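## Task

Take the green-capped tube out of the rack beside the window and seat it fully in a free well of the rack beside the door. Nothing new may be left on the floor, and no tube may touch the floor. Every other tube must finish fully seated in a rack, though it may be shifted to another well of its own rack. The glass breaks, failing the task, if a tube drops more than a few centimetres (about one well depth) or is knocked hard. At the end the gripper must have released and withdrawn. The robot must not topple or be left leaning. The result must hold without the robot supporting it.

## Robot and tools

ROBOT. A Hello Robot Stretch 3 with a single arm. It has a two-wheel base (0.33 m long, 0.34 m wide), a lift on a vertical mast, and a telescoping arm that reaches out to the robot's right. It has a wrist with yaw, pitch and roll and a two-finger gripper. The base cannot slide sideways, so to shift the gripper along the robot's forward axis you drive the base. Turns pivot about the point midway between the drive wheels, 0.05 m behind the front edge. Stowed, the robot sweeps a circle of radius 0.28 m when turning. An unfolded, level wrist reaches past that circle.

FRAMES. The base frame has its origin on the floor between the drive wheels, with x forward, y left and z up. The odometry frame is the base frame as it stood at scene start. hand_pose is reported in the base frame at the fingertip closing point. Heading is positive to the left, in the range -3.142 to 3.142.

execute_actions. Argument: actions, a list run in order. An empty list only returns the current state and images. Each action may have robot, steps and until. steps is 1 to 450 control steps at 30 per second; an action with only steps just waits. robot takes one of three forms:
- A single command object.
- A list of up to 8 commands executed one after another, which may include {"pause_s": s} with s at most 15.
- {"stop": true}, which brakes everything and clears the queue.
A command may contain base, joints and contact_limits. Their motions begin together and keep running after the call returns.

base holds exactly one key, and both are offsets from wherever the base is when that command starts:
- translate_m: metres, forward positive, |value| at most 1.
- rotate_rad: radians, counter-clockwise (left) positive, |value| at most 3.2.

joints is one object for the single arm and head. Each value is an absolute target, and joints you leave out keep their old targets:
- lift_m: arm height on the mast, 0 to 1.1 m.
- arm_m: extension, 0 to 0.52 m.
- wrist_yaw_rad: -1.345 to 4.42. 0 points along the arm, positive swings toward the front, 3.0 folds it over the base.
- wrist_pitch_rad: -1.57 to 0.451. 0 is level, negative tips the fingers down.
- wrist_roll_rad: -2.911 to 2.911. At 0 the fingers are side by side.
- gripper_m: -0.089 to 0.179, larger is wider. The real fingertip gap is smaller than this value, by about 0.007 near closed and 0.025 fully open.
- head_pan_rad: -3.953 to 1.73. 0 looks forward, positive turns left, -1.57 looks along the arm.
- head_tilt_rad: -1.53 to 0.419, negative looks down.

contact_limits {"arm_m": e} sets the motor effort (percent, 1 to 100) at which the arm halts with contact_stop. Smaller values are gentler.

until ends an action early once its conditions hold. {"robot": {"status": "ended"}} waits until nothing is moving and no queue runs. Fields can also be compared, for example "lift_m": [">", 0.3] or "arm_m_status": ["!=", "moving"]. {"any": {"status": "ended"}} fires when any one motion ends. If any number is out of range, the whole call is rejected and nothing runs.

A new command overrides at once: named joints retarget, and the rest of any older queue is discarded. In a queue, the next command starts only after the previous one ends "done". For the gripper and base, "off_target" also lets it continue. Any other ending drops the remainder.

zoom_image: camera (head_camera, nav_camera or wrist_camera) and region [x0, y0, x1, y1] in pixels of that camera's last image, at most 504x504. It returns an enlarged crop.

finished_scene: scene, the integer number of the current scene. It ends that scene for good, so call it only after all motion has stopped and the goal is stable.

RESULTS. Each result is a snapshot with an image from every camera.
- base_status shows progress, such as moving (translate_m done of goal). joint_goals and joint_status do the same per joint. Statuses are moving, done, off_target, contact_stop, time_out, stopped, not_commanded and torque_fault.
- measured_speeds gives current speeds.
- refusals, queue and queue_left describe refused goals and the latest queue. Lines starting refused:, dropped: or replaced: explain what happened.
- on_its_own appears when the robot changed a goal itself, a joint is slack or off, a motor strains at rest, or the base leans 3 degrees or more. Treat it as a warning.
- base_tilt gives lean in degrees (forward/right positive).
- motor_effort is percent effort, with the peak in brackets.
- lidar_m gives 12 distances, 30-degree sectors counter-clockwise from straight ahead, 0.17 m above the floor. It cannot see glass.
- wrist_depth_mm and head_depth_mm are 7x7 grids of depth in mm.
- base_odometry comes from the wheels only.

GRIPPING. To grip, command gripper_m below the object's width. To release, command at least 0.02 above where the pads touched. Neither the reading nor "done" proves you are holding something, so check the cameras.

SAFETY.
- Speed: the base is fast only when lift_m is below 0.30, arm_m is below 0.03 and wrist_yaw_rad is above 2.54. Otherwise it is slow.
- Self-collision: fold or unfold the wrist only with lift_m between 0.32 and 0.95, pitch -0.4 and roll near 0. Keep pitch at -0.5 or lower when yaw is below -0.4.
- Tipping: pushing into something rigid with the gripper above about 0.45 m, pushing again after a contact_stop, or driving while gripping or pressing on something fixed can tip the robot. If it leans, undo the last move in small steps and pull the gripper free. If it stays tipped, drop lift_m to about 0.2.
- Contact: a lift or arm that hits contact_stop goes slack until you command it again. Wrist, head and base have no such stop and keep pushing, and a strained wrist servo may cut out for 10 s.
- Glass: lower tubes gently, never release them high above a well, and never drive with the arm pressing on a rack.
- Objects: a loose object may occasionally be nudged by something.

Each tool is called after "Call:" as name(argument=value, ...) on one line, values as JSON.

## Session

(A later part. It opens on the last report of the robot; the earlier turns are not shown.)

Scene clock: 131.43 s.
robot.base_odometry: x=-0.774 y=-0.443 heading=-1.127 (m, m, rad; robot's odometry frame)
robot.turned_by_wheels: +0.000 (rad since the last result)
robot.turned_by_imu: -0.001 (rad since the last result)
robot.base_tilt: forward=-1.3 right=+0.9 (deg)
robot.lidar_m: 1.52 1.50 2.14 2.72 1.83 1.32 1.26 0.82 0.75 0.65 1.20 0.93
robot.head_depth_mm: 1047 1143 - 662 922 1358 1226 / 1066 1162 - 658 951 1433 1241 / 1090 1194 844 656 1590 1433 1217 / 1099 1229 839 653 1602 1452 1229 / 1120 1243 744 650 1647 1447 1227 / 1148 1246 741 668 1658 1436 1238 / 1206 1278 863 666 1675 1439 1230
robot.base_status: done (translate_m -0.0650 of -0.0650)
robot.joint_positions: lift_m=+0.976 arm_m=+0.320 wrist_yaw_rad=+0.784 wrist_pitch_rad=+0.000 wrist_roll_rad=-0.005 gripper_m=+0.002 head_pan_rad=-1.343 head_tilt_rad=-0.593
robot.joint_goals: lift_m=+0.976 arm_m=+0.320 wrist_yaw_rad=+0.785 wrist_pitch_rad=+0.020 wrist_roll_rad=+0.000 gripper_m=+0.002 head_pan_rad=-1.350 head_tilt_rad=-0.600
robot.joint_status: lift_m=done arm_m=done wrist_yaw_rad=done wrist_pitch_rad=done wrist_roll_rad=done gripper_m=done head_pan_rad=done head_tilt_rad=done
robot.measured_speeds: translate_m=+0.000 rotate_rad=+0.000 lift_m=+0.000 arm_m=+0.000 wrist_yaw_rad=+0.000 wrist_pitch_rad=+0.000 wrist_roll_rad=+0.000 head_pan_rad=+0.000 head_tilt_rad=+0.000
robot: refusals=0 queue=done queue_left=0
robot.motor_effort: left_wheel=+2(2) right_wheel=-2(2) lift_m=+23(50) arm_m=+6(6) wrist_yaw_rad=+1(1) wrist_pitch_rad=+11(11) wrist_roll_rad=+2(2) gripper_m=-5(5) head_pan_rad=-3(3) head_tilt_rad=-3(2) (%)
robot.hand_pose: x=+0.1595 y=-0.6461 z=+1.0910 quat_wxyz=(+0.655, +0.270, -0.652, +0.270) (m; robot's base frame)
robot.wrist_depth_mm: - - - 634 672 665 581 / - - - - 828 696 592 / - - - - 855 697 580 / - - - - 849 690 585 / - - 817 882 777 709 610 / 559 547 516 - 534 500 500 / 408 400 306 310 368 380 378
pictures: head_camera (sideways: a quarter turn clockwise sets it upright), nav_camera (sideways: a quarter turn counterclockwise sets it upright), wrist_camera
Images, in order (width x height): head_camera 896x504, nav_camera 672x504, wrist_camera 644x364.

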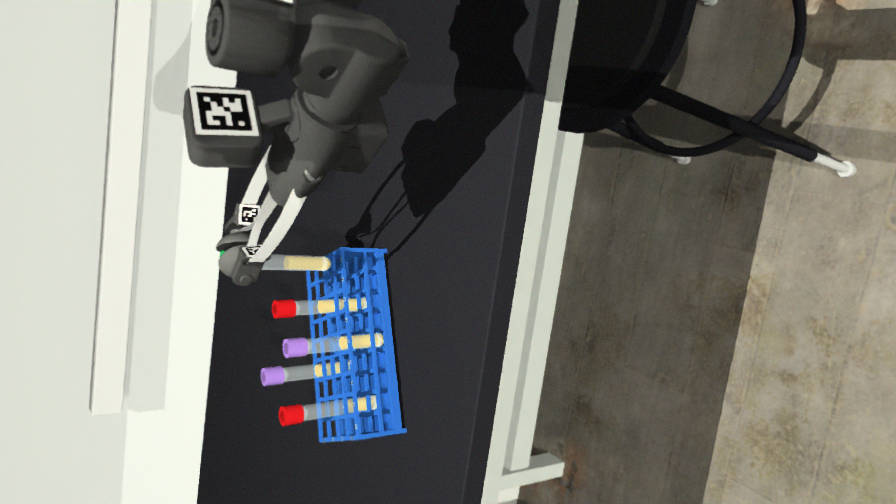

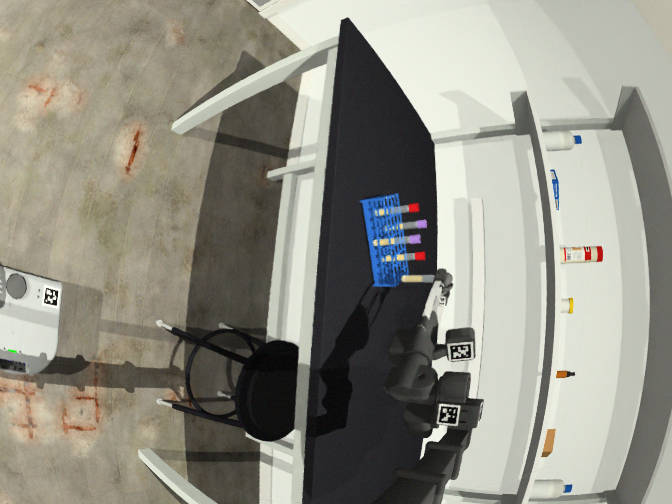

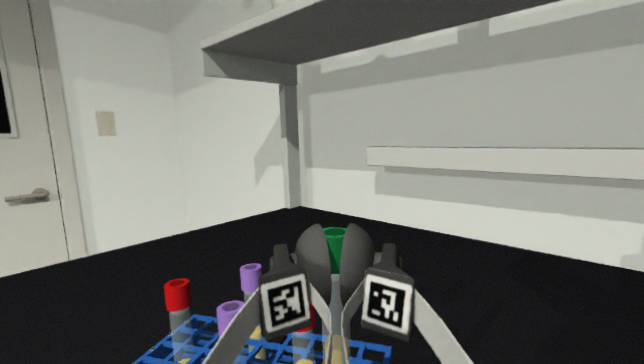

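Call:
execute_actions(actions=[{"robot":[{"base":{"translate_m":0.002},"joints":{"arm_m":0.327}},{"joints":{"lift_m":0.966}}],"steps":200,"until":{"robot":{"status":"ended"}}}])

Call:
zoom_image(camera="head_camera", region=[280, 220, 400, 330])

Scene clock: 141.83 s.
robot.base_odometry: x=-0.773 y=-0.445 heading=-1.127 (m, m, rad; robot's odometry frame)
robot.turned_by_wheels: +0.000 (rad since the last result)
robot.turned_by_imu: -0.001 (rad since the last result)
robot.base_tilt: forward=-1.3 right=+0.8 (deg)
robot.lidar_m: 1.51 1.50 2.14 2.72 1.83 1.32 1.26 0.82 0.75 0.65 1.21 0.92
robot.head_depth_mm: 1051 1155 - 650 925 1373 1222 / 1072 1174 - 657 950 1421 1243 / 1088 1188 843 654 1590 1422 1223 / 1100 1216 802 650 1607 1451 1230 / 1117 1241 745 648 1636 1441 1246 / 1149 1247 733 669 1676 1431 1229 / 1206 1276 860 667 1689 1430 1225
robot.base_status: done (translate_m +0.0020 of +0.0020)
robot.joint_positions: lift_m=+0.966 arm_m=+0.327 wrist_yaw_rad=+0.784 wrist_pitch_rad=+0.000 wrist_roll_rad=-0.005 gripper_m=+0.002 head_pan_rad=-1.343 head_tilt_rad=-0.593
robot.joint_goals: lift_m=+0.966 arm_m=+0.327 wrist_yaw_rad=+0.785 wrist_pitch_rad=+0.020 wrist_roll_rad=+0.000 gripper_m=+0.002 head_pan_rad=-1.350 head_tilt_rad=-0.600
robot.joint_status: lift_m=done arm_m=done wrist_yaw_rad=done wrist_pitch_rad=done wrist_roll_rad=done gripper_m=done head_pan_rad=done head_tilt_rad=done
robot.measured_speeds: translate_m=+0.000 rotate_rad=+0.000 lift_m=+0.000 arm_m=+0.000 wrist_yaw_rad=+0.000 wrist_pitch_rad=+0.000 wrist_roll_rad=+0.000 head_pan_rad=+0.000 head_tilt_rad=+0.000
robot: refusals=0 queue=done queue_left=0
robot.motor_effort: left_wheel=+2(6) right_wheel=-2(4) lift_m=+23(21) arm_m=+6(7) wrist_yaw_rad=+1(2) wrist_pitch_rad=+11(11) wrist_roll_rad=+3(2) gripper_m=-6(5) head_pan_rad=-3(1) head_tilt_rad=-2(3) (%)
robot.hand_pose: x=+0.1595 y=-0.6531 z=+1.0810 quat_wxyz=(+0.655, +0.270, -0.652, +0.270) (m; robot's base frame)
robot.wrist_depth_mm: - - 850 672 698 671 583 / - - - 995 818 697 574 / - - - - 845 676 599 / - - - - 863 680 576 / - - 773 841 737 692 598 / 533 496 518 - 497 476 470 / 393 369 295 278 350 361 358
pictures: head_camera (sideways: a quarter turn clockwise sets it upright), nav_camera (sideways: a quarter turn counterclockwise sets it upright), wrist_camera
Images, in order (width x height): head_camera 896x504, nav_camera 672x504, wrist_camera 644x364.

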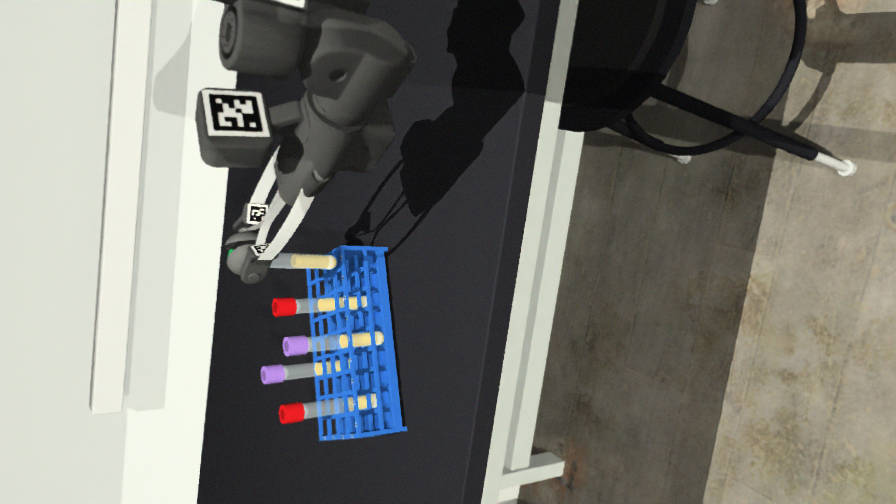

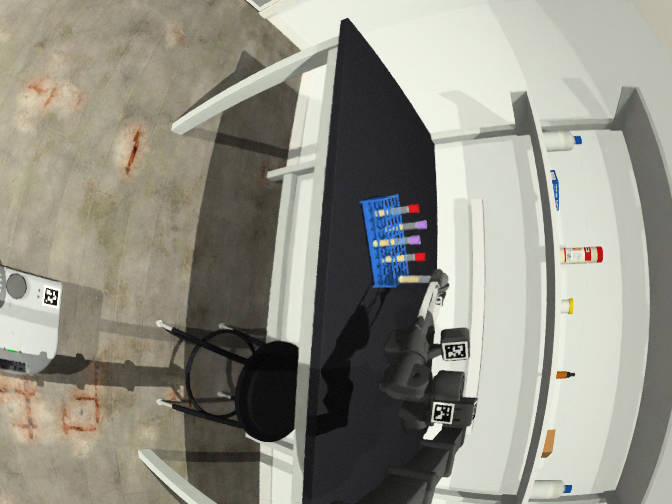

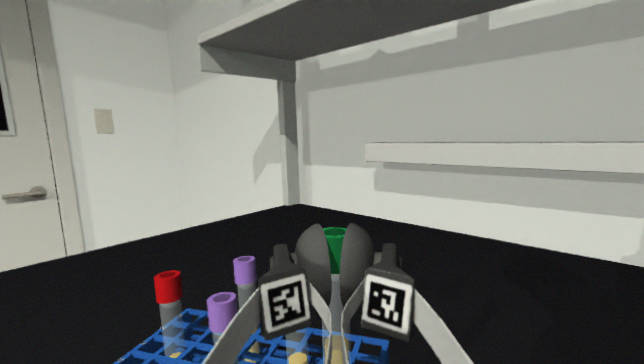

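Region (280, 220, 400, 330) of head_camera's 896x504 image, scaled by 4.200, with more detail than that image has; it fills the top 462 rows of this view, and the rest is white.

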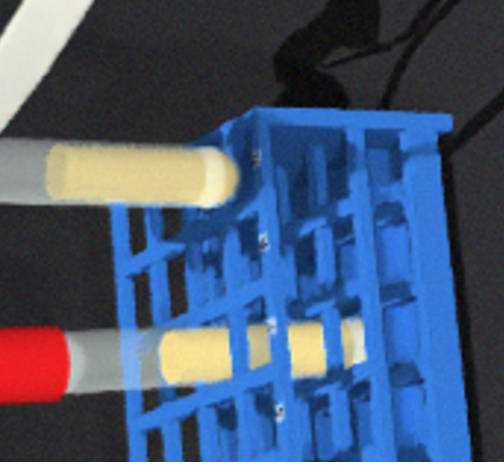

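Call:
execute_actions(actions=[{"robot":[{"joints":{"arm_m":0.331}},{"joints":{"lift_m":0.955}}],"steps":200,"until":{"robot":{"status":"ended"}}},{"steps":4}])

Call:
zoom_image(camera="head_camera", region=[280, 220, 400, 330])

Scene clock: 144.83 s.
robot.base_odometry: x=-0.773 y=-0.445 heading=-1.127 (m, m, rad; robot's odometry frame)
robot.turned_by_wheels: +0.000 (rad since the last result)
robot.turned_by_imu: +0.000 (rad since the last result)
robot.base_tilt: forward=-1.2 right=+0.9 (deg)
robot.lidar_m: 1.51 1.50 2.13 2.72 1.83 1.32 1.26 0.81 0.75 0.65 1.21 0.92
robot.head_depth_mm: 1047 1157 - 649 924 1364 1221 / 1065 1166 - 638 947 1435 1243 / 1088 1190 827 656 1572 1421 1223 / 1094 1211 776 652 1604 1442 1231 / 1119 1239 746 646 1640 1444 1226 / 1144 1240 733 671 1672 1445 1231 / 1202 1274 866 670 1683 1437 1234
robot.base_status: done (translate_m +0.0020 of +0.0020)
robot.joint_positions: lift_m=+0.956 arm_m=+0.331 wrist_yaw_rad=+0.784 wrist_pitch_rad=+0.013 wrist_roll_rad=-0.005 gripper_m=+0.002 head_pan_rad=-1.343 head_tilt_rad=-0.593
robot.joint_goals: lift_m=+0.955 arm_m=+0.331 wrist_yaw_rad=+0.785 wrist_pitch_rad=+0.020 wrist_roll_rad=+0.000 gripper_m=+0.002 head_pan_rad=-1.350 head_tilt_rad=-0.600
robot.joint_status: lift_m=done arm_m=done wrist_yaw_rad=done wrist_pitch_rad=done wrist_roll_rad=done gripper_m=done head_pan_rad=done head_tilt_rad=done
robot.measured_speeds: translate_m=+0.000 rotate_rad=+0.000 lift_m=+0.000 arm_m=+0.000 wrist_yaw_rad=+0.000 wrist_pitch_rad=+0.000 wrist_roll_rad=+0.000 head_pan_rad=+0.000 head_tilt_rad=+0.000
robot: refusals=0 queue=done queue_left=0
robot.motor_effort: left_wheel=+2(2) right_wheel=-2(2) lift_m=+21(23) arm_m=+6(6) wrist_yaw_rad=+2(1) wrist_pitch_rad=+4(11) wrist_roll_rad=+2(2) gripper_m=-5(5) head_pan_rad=-2(3) head_tilt_rad=-2(2) (%)
robot.hand_pose: x=+0.1597 y=-0.6573 z=+1.0736 quat_wxyz=(+0.654, +0.265, -0.653, +0.275) (m; robot's base frame)
robot.wrist_depth_mm: - - 804 675 709 653 572 / - - - - 814 704 596 / - - - - 806 672 573 / - - - - 839 683 586 / - - 769 852 749 682 603 / 532 493 503 - 495 478 468 / 388 316 281 282 341 358 351
pictures: head_camera (sideways: a quarter turn clockwise sets it upright), nav_camera (sideways: a quarter turn counterclockwise sets it upright), wrist_camera
Images, in order (width x height): head_camera 896x504, nav_camera 672x504, wrist_camera 644x364.

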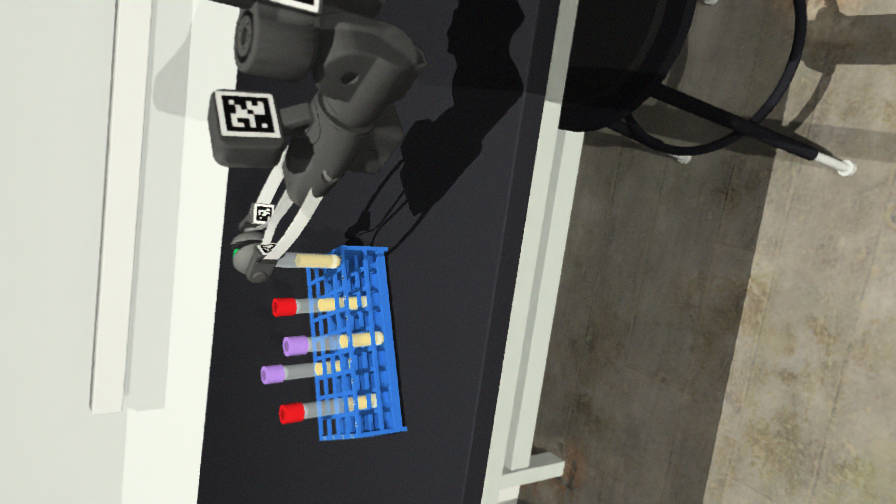

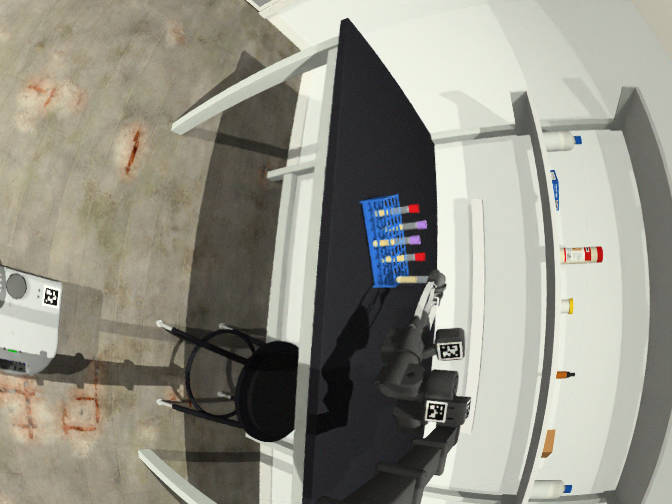

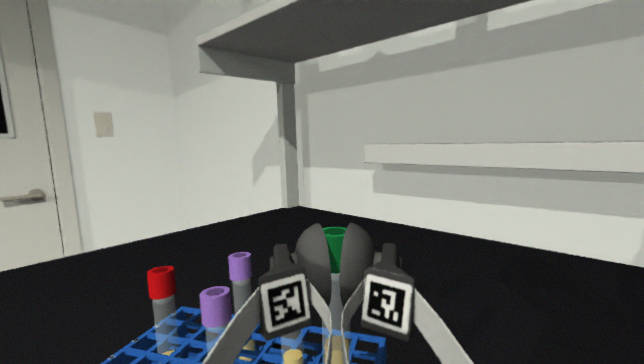

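Region (280, 220, 400, 330) of head_camera's 896x504 image, scaled by 4.200, with more detail than that image has; it fills the top 462 rows of this view, and the rest is white.

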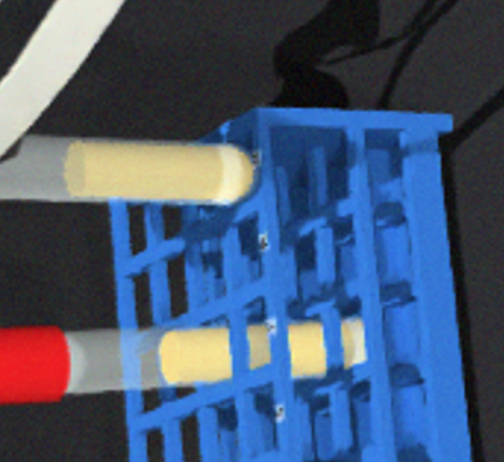

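Call:
execute_actions(actions=[{"robot":[{"joints":{"lift_m":0.964}},{"base":{"translate_m":0.003},"joints":{"arm_m":0.337}},{"joints":{"lift_m":0.953}}],"steps":200,"until":{"robot":{"status":"ended"}}},{"steps":4}])

Call:
zoom_image(camera="head_camera", region=[280, 220, 400, 330])

Scene clock: 148.53 s.
robot.base_odometry: x=-0.772 y=-0.448 heading=-1.127 (m, m, rad; robot's odometry frame)
robot.turned_by_wheels: +0.000 (rad since the last result)
robot.turned_by_imu: -0.001 (rad since the last result)
robot.base_tilt: forward=-1.2 right=+0.9 (deg)
robot.lidar_m: 1.51 1.50 2.14 2.72 1.83 1.32 1.27 0.82 0.75 0.65 1.21 0.92
robot.head_depth_mm: 1048 1152 - 648 924 1371 1222 / 1066 1166 - 634 956 1378 1244 / 1085 1187 821 656 1598 1419 1214 / 1100 1214 803 651 1596 1455 1234 / 1123 1238 747 647 1644 1445 1238 / 1150 1246 734 671 1662 1439 1230 / 1195 1280 865 665 1685 1436 1223
robot.base_status: done (translate_m +0.0030 of +0.0030)
robot.joint_positions: lift_m=+0.954 arm_m=+0.337 wrist_yaw_rad=+0.784 wrist_pitch_rad=+0.013 wrist_roll_rad=-0.005 gripper_m=+0.002 head_pan_rad=-1.343 head_tilt_rad=-0.593
robot.joint_goals: lift_m=+0.953 arm_m=+0.337 wrist_yaw_rad=+0.785 wrist_pitch_rad=+0.020 wrist_roll_rad=+0.000 gripper_m=+0.002 head_pan_rad=-1.350 head_tilt_rad=-0.600
robot.joint_status: lift_m=done arm_m=done wrist_yaw_rad=done wrist_pitch_rad=done wrist_roll_rad=done gripper_m=done head_pan_rad=done head_tilt_rad=done
robot.measured_speeds: translate_m=+0.000 rotate_rad=+0.000 lift_m=+0.000 arm_m=+0.000 wrist_yaw_rad=+0.000 wrist_pitch_rad=+0.000 wrist_roll_rad=+0.000 head_pan_rad=+0.000 head_tilt_rad=+0.000
robot: refusals=0 queue=done queue_left=0
robot.motor_effort: left_wheel=+2(6) right_wheel=-2(2) lift_m=+21(52) arm_m=+6(6) wrist_yaw_rad=+1(1) wrist_pitch_rad=+4(10) wrist_roll_rad=+3(2) gripper_m=-5(5) head_pan_rad=-3(3) head_tilt_rad=-3(3) (%)
robot.hand_pose: x=+0.1597 y=-0.6633 z=+1.0714 quat_wxyz=(+0.654, +0.265, -0.653, +0.275) (m; robot's base frame)
robot.wrist_depth_mm: - - 851 695 718 673 563 / - - - - 828 668 579 / - - - - 804 682 559 / - - - - 841 679 593 / - - 788 859 727 683 609 / 528 484 488 - 502 470 462 / 384 308 279 277 343 357 348
pictures: head_camera (sideways: a quarter turn clockwise sets it upright), nav_camera (sideways: a quarter turn counterclockwise sets it upright), wrist_camera
Images, in order (width x height): head_camera 896x504, nav_camera 672x504, wrist_camera 644x364.

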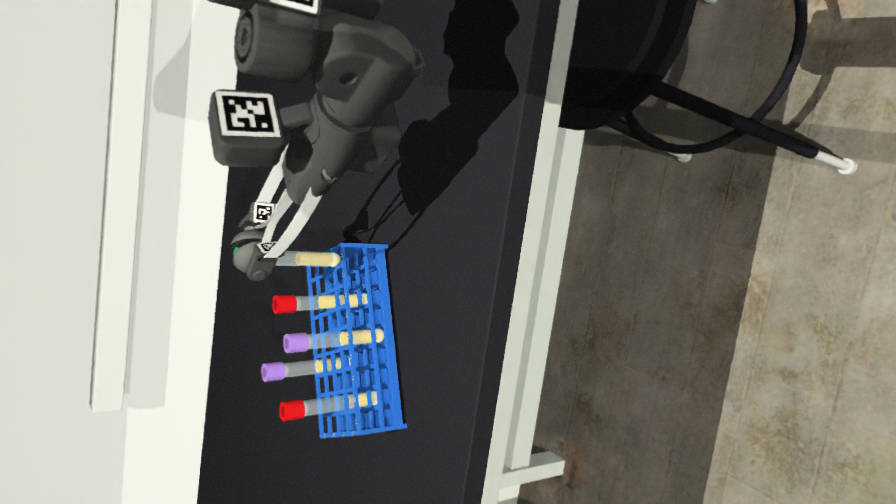

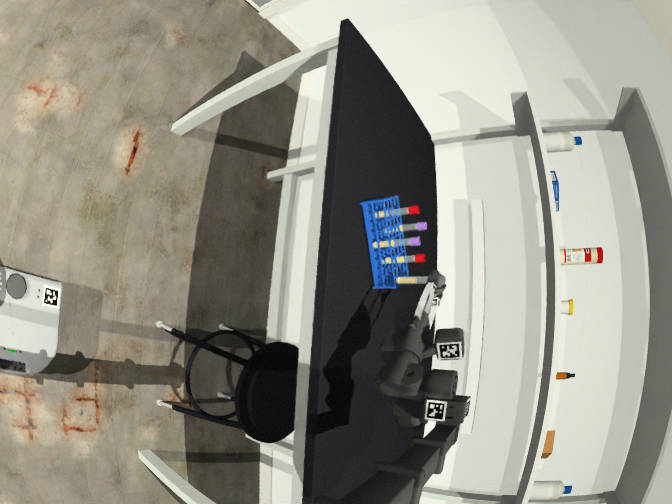

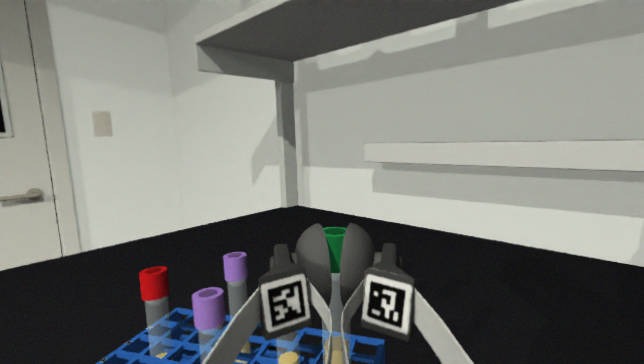

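Region (280, 220, 400, 330) of head_camera's 896x504 image, scaled by 4.200, with more detail than that image has; it fills the top 462 rows of this view, and the rest is white.

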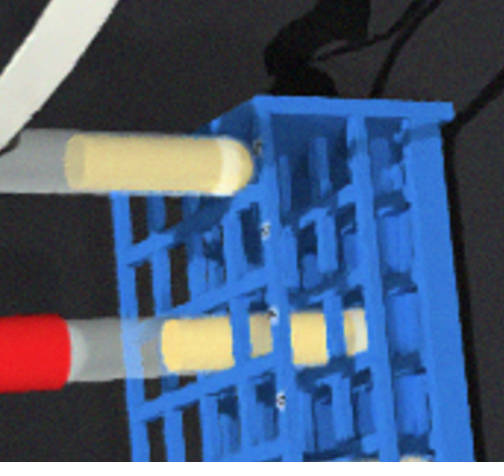

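Call:
execute_actions(actions=[{"robot":{"joints":{"lift_m":0.946}},"steps":200,"until":{"robot":{"status":"ended"}}},{"steps":4}])

Call:
zoom_image(camera="head_camera", region=[280, 220, 400, 330])

Scene clock: 151.37 s.
robot.base_odometry: x=-0.772 y=-0.448 heading=-1.127 (m, m, rad; robot's odometry frame)
robot.turned_by_wheels: +0.000 (rad since the last result)
robot.turned_by_imu: +0.000 (rad since the last result)
robot.base_tilt: forward=-1.2 right=+0.9 (deg)
robot.lidar_m: 1.51 1.49 2.14 2.73 1.84 1.32 1.26 0.82 0.75 0.65 1.21 0.92
robot.head_depth_mm: 1042 1151 - 640 918 1359 1230 / 1061 1176 - 634 947 1415 1248 / 1083 1188 820 657 1585 1420 1214 / 1101 1222 803 650 1601 1459 1239 / 1123 1235 748 651 1647 1442 1233 / 1147 1244 736 671 1659 1433 1234 / 1203 1270 863 668 1675 1445 1232
robot.base_status: done (translate_m +0.0030 of +0.0030)
robot.joint_positions: lift_m=+0.947 arm_m=+0.337 wrist_yaw_rad=+0.784 wrist_pitch_rad=+0.031 wrist_roll_rad=-0.005 gripper_m=+0.002 head_pan_rad=-1.343 head_tilt_rad=-0.593
robot.joint_goals: lift_m=+0.946 arm_m=+0.337 wrist_yaw_rad=+0.785 wrist_pitch_rad=+0.020 wrist_roll_rad=+0.000 gripper_m=+0.002 head_pan_rad=-1.350 head_tilt_rad=-0.600
robot.joint_status: lift_m=done arm_m=done wrist_yaw_rad=done wrist_pitch_rad=done wrist_roll_rad=done gripper_m=done head_pan_rad=done head_tilt_rad=done
robot.measured_speeds: translate_m=+0.000 rotate_rad=+0.000 lift_m=+0.000 arm_m=+0.000 wrist_yaw_rad=+0.000 wrist_pitch_rad=+0.000 wrist_roll_rad=+0.000 head_pan_rad=+0.000 head_tilt_rad=+0.000
robot: refusals=0 queue=done queue_left=0
robot.motor_effort: left_wheel=+2(2) right_wheel=-2(2) lift_m=+19(21) arm_m=+6(6) wrist_yaw_rad=+1(1) wrist_pitch_rad=-6(7) wrist_roll_rad=+2(2) gripper_m=-4(4) head_pan_rad=-3(3) head_tilt_rad=-3(2) (%)
robot.hand_pose: x=+0.1600 y=-0.6635 z=+1.0692 quat_wxyz=(+0.651, +0.259, -0.656, +0.281) (m; robot's base frame)
robot.wrist_depth_mm: - - 803 683 687 652 570 / - - - - 815 671 594 / - - - - 804 683 568 / - - - - 833 707 586 / - - 808 883 785 697 618 / 535 497 509 - 506 477 482 / 389 317 284 269 345 357 352
pictures: head_camera (sideways: a quarter turn clockwise sets it upright), nav_camera (sideways: a quarter turn counterclockwise sets it upright), wrist_camera
Images, in order (width x height): head_camera 896x504, nav_camera 672x504, wrist_camera 644x364.

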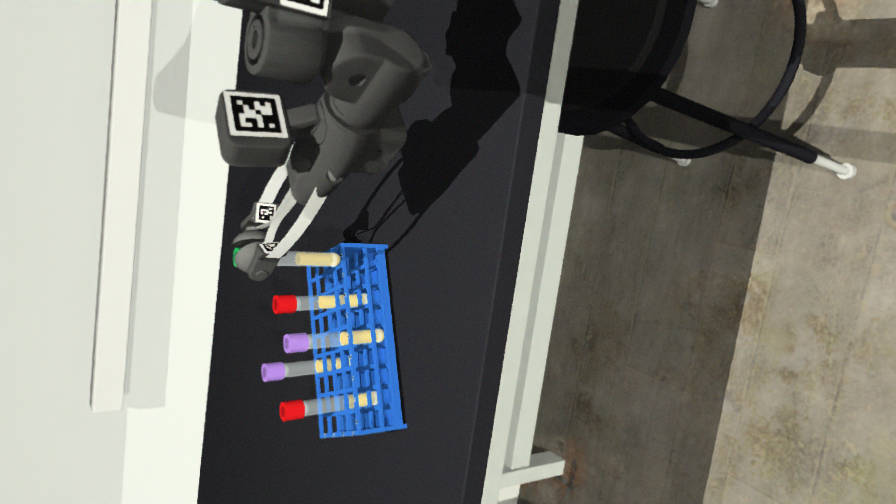

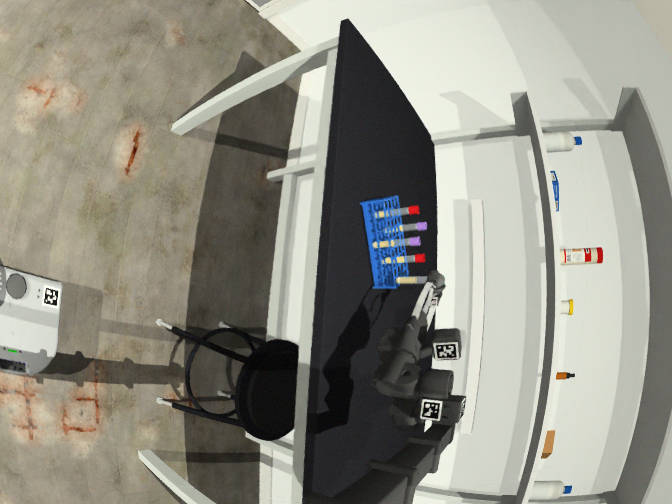

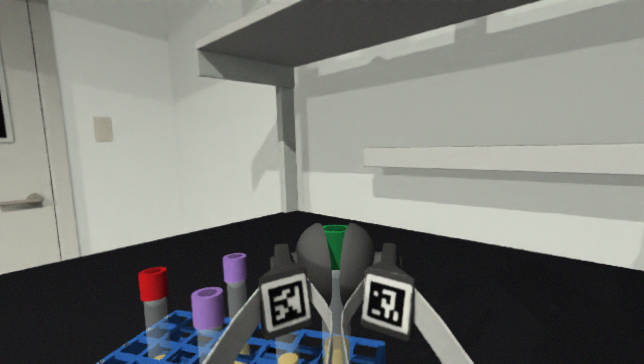

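Region (280, 220, 400, 330) of head_camera's 896x504 image, scaled by 4.200, with more detail than that image has; it fills the top 462 rows of this view, and the rest is white.

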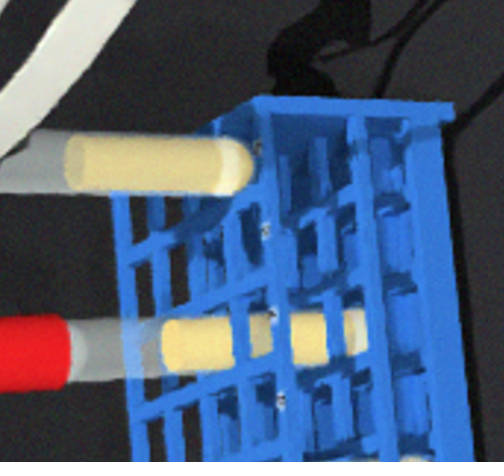

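Call:
zoom_image(camera="head_camera", region=[310, 235, 370, 290])

Call:
zoom_image(camera="wrist_camera", region=[260, 264, 410, 364])

Region (310, 235, 370, 290) of head_camera's 896x504 image, scaled by 8.400, with more detail than that image has; it fills the top 462 rows of this view, and the rest is white.

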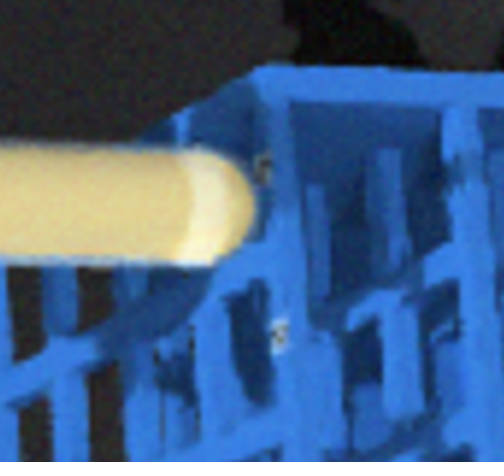

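Region (260, 264, 410, 364) of wrist_camera's 644x364 image, scaled by 3.360.

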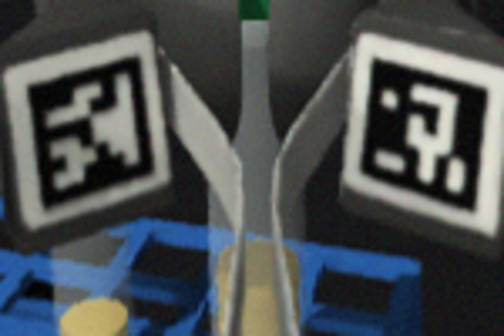

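Call:
execute_actions(actions=[{"robot":[{"joints":{"lift_m":0.964}},{"base":{"translate_m":-0.0045},"joints":{"wrist_pitch_rad":0.004}},{"joints":{"lift_m":0.957}}],"steps":200,"until":{"robot":{"status":"ended"}}},{"steps":4}])

Call:
zoom_image(camera="head_camera", region=[310, 235, 370, 290])

Scene clock: 160.97 s.
robot.base_odometry: x=-0.774 y=-0.443 heading=-1.127 (m, m, rad; robot's odometry frame)
robot.turned_by_wheels: +0.000 (rad since the last result)
robot.turned_by_imu: -0.001 (rad since the last result)
robot.base_tilt: forward=-1.2 right=+0.9 (deg)
robot.lidar_m: 1.51 1.50 2.13 2.72 1.83 1.32 1.26 0.81 0.75 0.65 1.20 0.92
robot.head_depth_mm: 1044 1155 - 649 926 1376 1225 / 1070 1169 - 657 946 1418 1239 / 1090 1191 807 655 1591 1424 1217 / 1104 1217 775 652 1607 1441 1236 / 1121 1235 743 649 1644 1438 1235 / 1153 1240 734 670 1662 1438 1234 / 1197 1273 864 669 1677 1432 1235
robot.base_status: done (translate_m -0.0045 of -0.0045)
robot.joint_positions: lift_m=+0.958 arm_m=+0.337 wrist_yaw_rad=+0.784 wrist_pitch_rad=+0.001 wrist_roll_rad=-0.005 gripper_m=+0.002 head_pan_rad=-1.343 head_tilt_rad=-0.593
robot.joint_goals: lift_m=+0.957 arm_m=+0.337 wrist_yaw_rad=+0.785 wrist_pitch_rad=+0.004 wrist_roll_rad=+0.000 gripper_m=+0.002 head_pan_rad=-1.350 head_tilt_rad=-0.600
robot.joint_status: lift_m=done arm_m=done wrist_yaw_rad=done wrist_pitch_rad=done wrist_roll_rad=done gripper_m=done head_pan_rad=done head_tilt_rad=done
robot.measured_speeds: translate_m=+0.000 rotate_rad=+0.000 lift_m=+0.000 arm_m=+0.000 wrist_yaw_rad=+0.000 wrist_pitch_rad=+0.000 wrist_roll_rad=+0.000 head_pan_rad=+0.000 head_tilt_rad=+0.000
robot: refusals=0 queue=done queue_left=0
robot.motor_effort: left_wheel=+2(2) right_wheel=-3(7) lift_m=+20(47) arm_m=+6(6) wrist_yaw_rad=+1(1) wrist_pitch_rad=+1(12) wrist_roll_rad=+2(2) gripper_m=-4(5) head_pan_rad=-3(3) head_tilt_rad=-3(2) (%)
robot.hand_pose: x=+0.1595 y=-0.6631 z=+1.0724 quat_wxyz=(+0.655, +0.269, -0.652, +0.271) (m; robot's base frame)
robot.wrist_depth_mm: - - 819 715 726 665 560 / - - - - 850 682 576 / - - - - 793 653 566 / - - - - 871 704 581 / - - 770 841 710 680 599 / 518 477 494 - 473 474 450 / 383 306 287 268 343 354 345
pictures: head_camera (sideways: a quarter turn clockwise sets it upright), nav_camera (sideways: a quarter turn counterclockwise sets it upright), wrist_camera
Images, in order (width x height): head_camera 896x504, nav_camera 672x504, wrist_camera 644x364.

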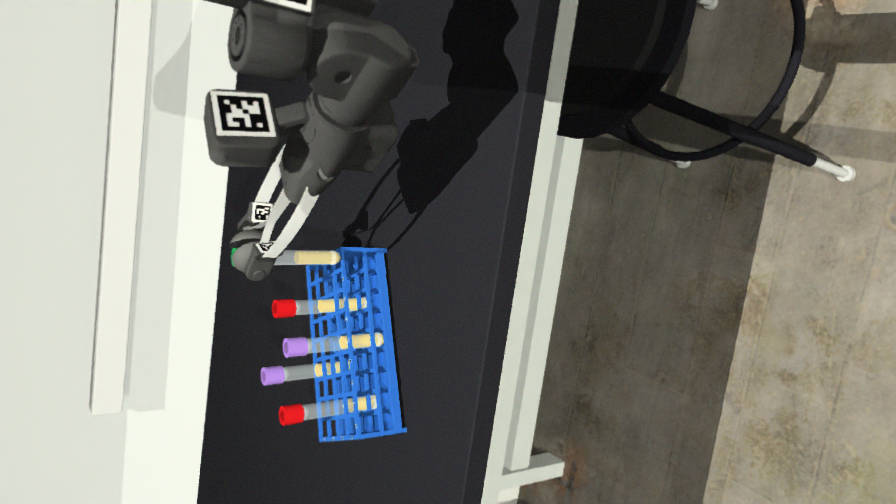

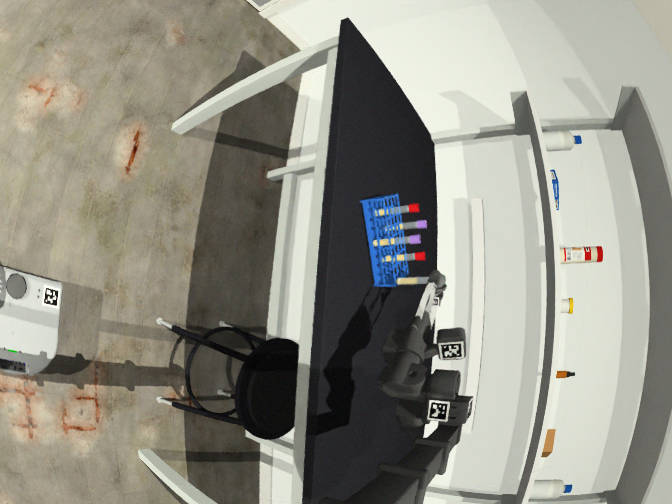

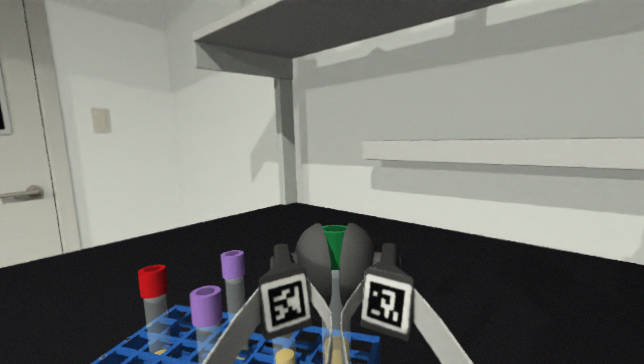

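Region (310, 235, 370, 290) of head_camera's 896x504 image, scaled by 8.400, with more detail than that image has; it fills the top 462 rows of this view, and the rest is white.

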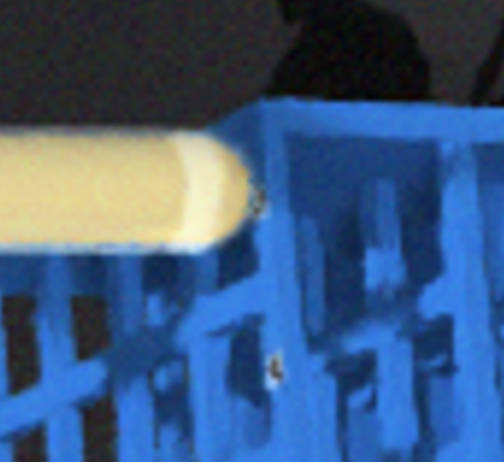

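Call:
execute_actions(actions=[{"robot":[{"base":{"translate_m":0.002}},{"joints":{"lift_m":0.951}}],"steps":200,"until":{"robot":{"status":"ended"}}},{"steps":4}])

Call:
zoom_image(camera="head_camera", region=[310, 235, 370, 290])

Scene clock: 164.70 s.
robot.base_odometry: x=-0.773 y=-0.445 heading=-1.127 (m, m, rad; robot's odometry frame)
robot.turned_by_wheels: +0.000 (rad since the last result)
robot.turned_by_imu: -0.001 (rad since the last result)
robot.base_tilt: forward=-1.3 right=+0.9 (deg)
robot.lidar_m: 1.51 1.50 2.14 2.72 1.83 1.32 1.26 0.82 0.75 0.65 1.20 0.92
robot.head_depth_mm: 1047 1149 - 649 929 1363 1231 / 1069 1175 - 635 950 1399 1242 / 1084 1188 824 653 1582 1418 1219 / 1102 1220 774 651 1595 1440 1229 / 1109 1239 748 646 1644 1441 1232 / 1145 1254 737 670 1664 1431 1241 / 1202 1284 867 666 1668 1429 1225
robot.base_status: done (translate_m +0.0020 of +0.0020)
robot.joint_positions: lift_m=+0.952 arm_m=+0.337 wrist_yaw_rad=+0.784 wrist_pitch_rad=+0.013 wrist_roll_rad=-0.005 gripper_m=+0.002 head_pan_rad=-1.343 head_tilt_rad=-0.593
robot.joint_goals: lift_m=+0.951 arm_m=+0.337 wrist_yaw_rad=+0.785 wrist_pitch_rad=+0.004 wrist_roll_rad=+0.000 gripper_m=+0.002 head_pan_rad=-1.350 head_tilt_rad=-0.600
robot.joint_status: lift_m=done arm_m=done wrist_yaw_rad=done wrist_pitch_rad=done wrist_roll_rad=done gripper_m=done head_pan_rad=done head_tilt_rad=done
robot.measured_speeds: translate_m=+0.000 rotate_rad=+0.000 lift_m=+0.000 arm_m=+0.000 wrist_yaw_rad=+0.000 wrist_pitch_rad=+0.000 wrist_roll_rad=+0.000 head_pan_rad=+0.000 head_tilt_rad=+0.000
robot: refusals=0 queue=done queue_left=0
robot.motor_effort: left_wheel=+1(6) right_wheel=-2(4) lift_m=+19(20) arm_m=+6(6) wrist_yaw_rad=+2(1) wrist_pitch_rad=-5(6) wrist_roll_rad=+2(2) gripper_m=-5(5) head_pan_rad=-3(3) head_tilt_rad=-3(3) (%)
robot.hand_pose: x=+0.1597 y=-0.6633 z=+1.0695 quat_wxyz=(+0.654, +0.265, -0.653, +0.275) (m; robot's base frame)
robot.wrist_depth_mm: - - 846 708 711 661 573 / - - - - 824 685 587 / - - - - 803 680 563 / - - - - 850 686 590 / - - 771 845 758 686 592 / 521 470 466 - 502 466 465 / 384 303 282 263 341 354 345
pictures: head_camera (sideways: a quarter turn clockwise sets it upright), nav_camera (sideways: a quarter turn counterclockwise sets it upright), wrist_camera
Images, in order (width x height): head_camera 896x504, nav_camera 672x504, wrist_camera 644x364.

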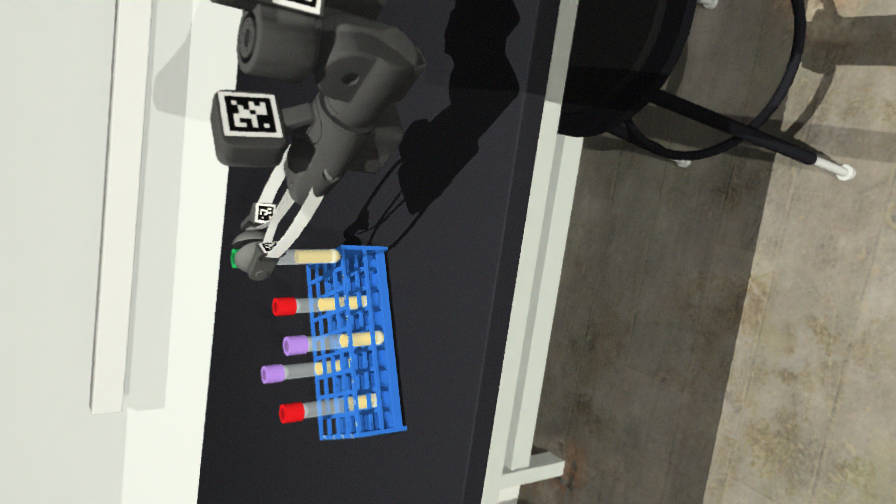

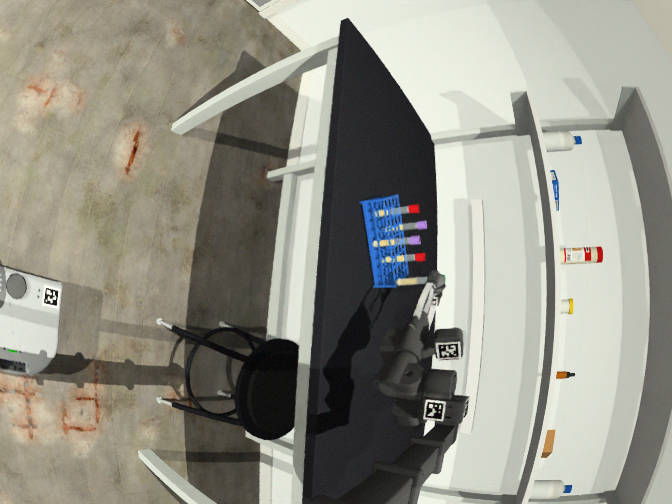

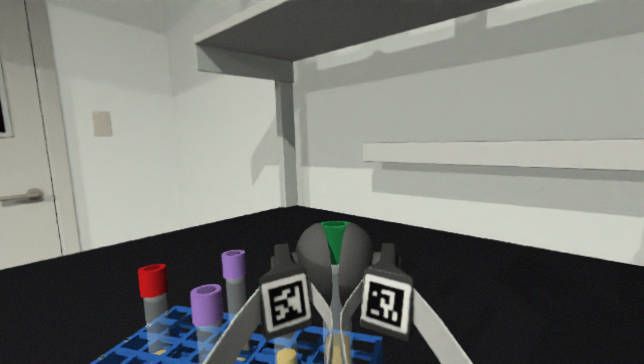

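Region (310, 235, 370, 290) of head_camera's 896x504 image, scaled by 8.400, with more detail than that image has; it fills the top 462 rows of this view, and the rest is white.

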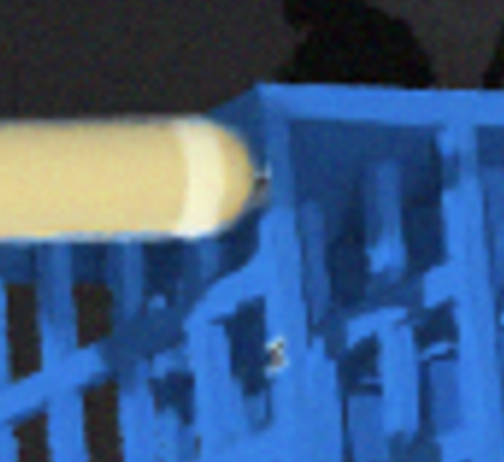

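Call:
execute_actions(actions=[{"robot":[{"joints":{"lift_m":0.961}},{"base":{"translate_m":0.0025},"joints":{"arm_m":0.342}}],"steps":200,"until":{"robot":{"status":"ended"}}},{"steps":4}])

Call:
zoom_image(camera="head_camera", region=[310, 235, 370, 290])

Call:
zoom_image(camera="wrist_camera", region=[250, 204, 430, 364])

Scene clock: 169.47 s.
robot.base_odometry: x=-0.772 y=-0.448 heading=-1.127 (m, m, rad; robot's odometry frame)
robot.turned_by_wheels: +0.000 (rad since the last result)
robot.turned_by_imu: -0.001 (rad since the last result)
robot.base_tilt: forward=-1.2 right=+0.9 (deg)
robot.lidar_m: 1.51 1.49 2.13 2.73 1.83 1.32 1.27 0.82 0.75 0.65 1.20 0.92
robot.head_depth_mm: 1044 1142 - 662 925 1363 1220 / 1068 1161 - 657 949 1425 1241 / 1088 1195 824 654 1594 1416 1216 / 1100 1213 801 657 1611 1451 1245 / 1121 1235 749 647 1634 1432 1236 / 1147 1248 739 670 1679 1442 1226 / 1207 1278 865 667 1678 1438 1226
robot.base_status: done (translate_m +0.0025 of +0.0025)
robot.joint_positions: lift_m=+0.961 arm_m=+0.342 wrist_yaw_rad=+0.784 wrist_pitch_rad=-0.014 wrist_roll_rad=-0.005 gripper_m=+0.002 head_pan_rad=-1.343 head_tilt_rad=-0.593
robot.joint_goals: lift_m=+0.961 arm_m=+0.342 wrist_yaw_rad=+0.785 wrist_pitch_rad=+0.004 wrist_roll_rad=+0.000 gripper_m=+0.002 head_pan_rad=-1.350 head_tilt_rad=-0.600
robot.joint_status: lift_m=done arm_m=done wrist_yaw_rad=done wrist_pitch_rad=done wrist_roll_rad=done gripper_m=done head_pan_rad=done head_tilt_rad=done
robot.measured_speeds: translate_m=+0.000 rotate_rad=+0.000 lift_m=+0.000 arm_m=+0.000 wrist_yaw_rad=+0.000 wrist_pitch_rad=+0.000 wrist_roll_rad=+0.000 head_pan_rad=+0.000 head_tilt_rad=+0.000
robot: refusals=0 queue=done queue_left=0
robot.motor_effort: left_wheel=+2(7) right_wheel=-2(2) lift_m=+50(52) arm_m=+6(8) wrist_yaw_rad=+1(2) wrist_pitch_rad=+10(10) wrist_roll_rad=+2(2) gripper_m=-5(5) head_pan_rad=-2(3) head_tilt_rad=-3(3) (%)
robot.hand_pose: x=+0.1593 y=-0.6678 z=+1.0715 quat_wxyz=(+0.657, +0.274, -0.650, +0.266) (m; robot's base frame)
robot.wrist_depth_mm: - - 798 745 732 650 566 / - - - 985 818 678 580 / - - - 990 786 658 561 / - - - - 872 679 576 / - 745 722 794 690 676 589 / 511 462 476 - 470 454 446 / 369 298 253 262 330 342 342
pictures: head_camera (sideways: a quarter turn clockwise sets it upright), nav_camera (sideways: a quarter turn counterclockwise sets it upright), wrist_camera
Images, in order (width x height): head_camera 896x504, nav_camera 672x504, wrist_camera 644x364.

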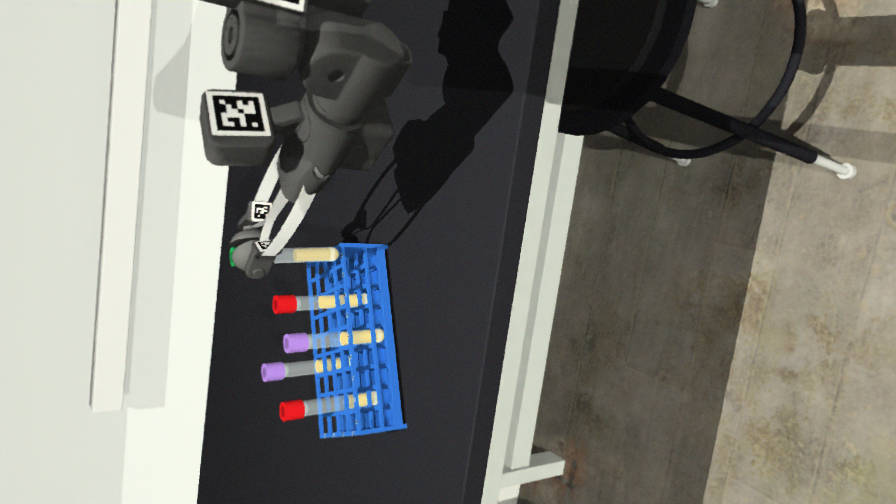

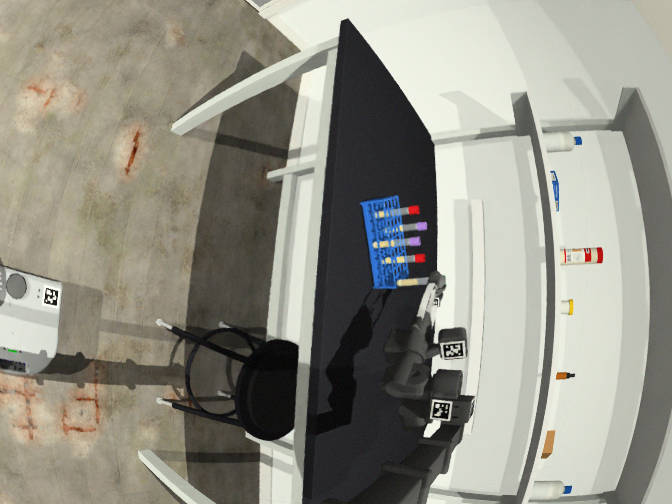

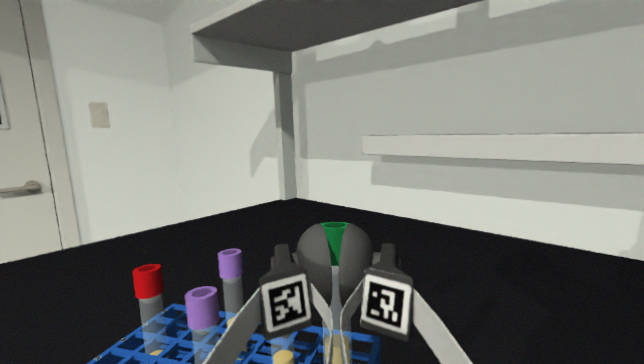

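Region (310, 235, 370, 290) of head_camera's 896x504 image, scaled by 8.400, with more detail than that image has; it fills the top 462 rows of this view, and the rest is white.

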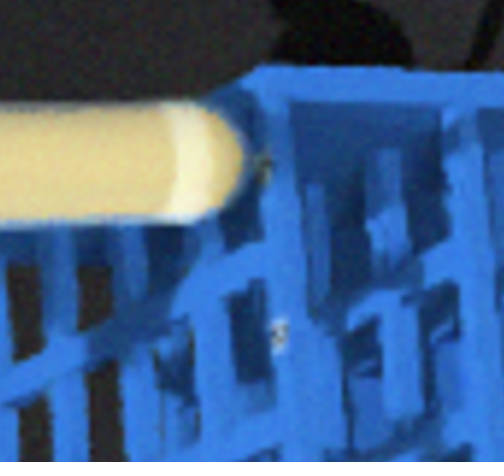

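Region (250, 204, 430, 364) of wrist_camera's 644x364 image, scaled by 2.800.

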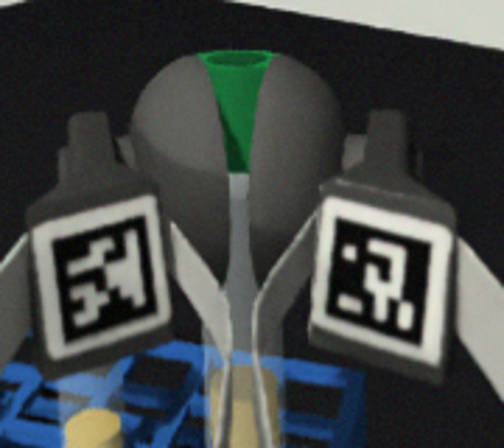

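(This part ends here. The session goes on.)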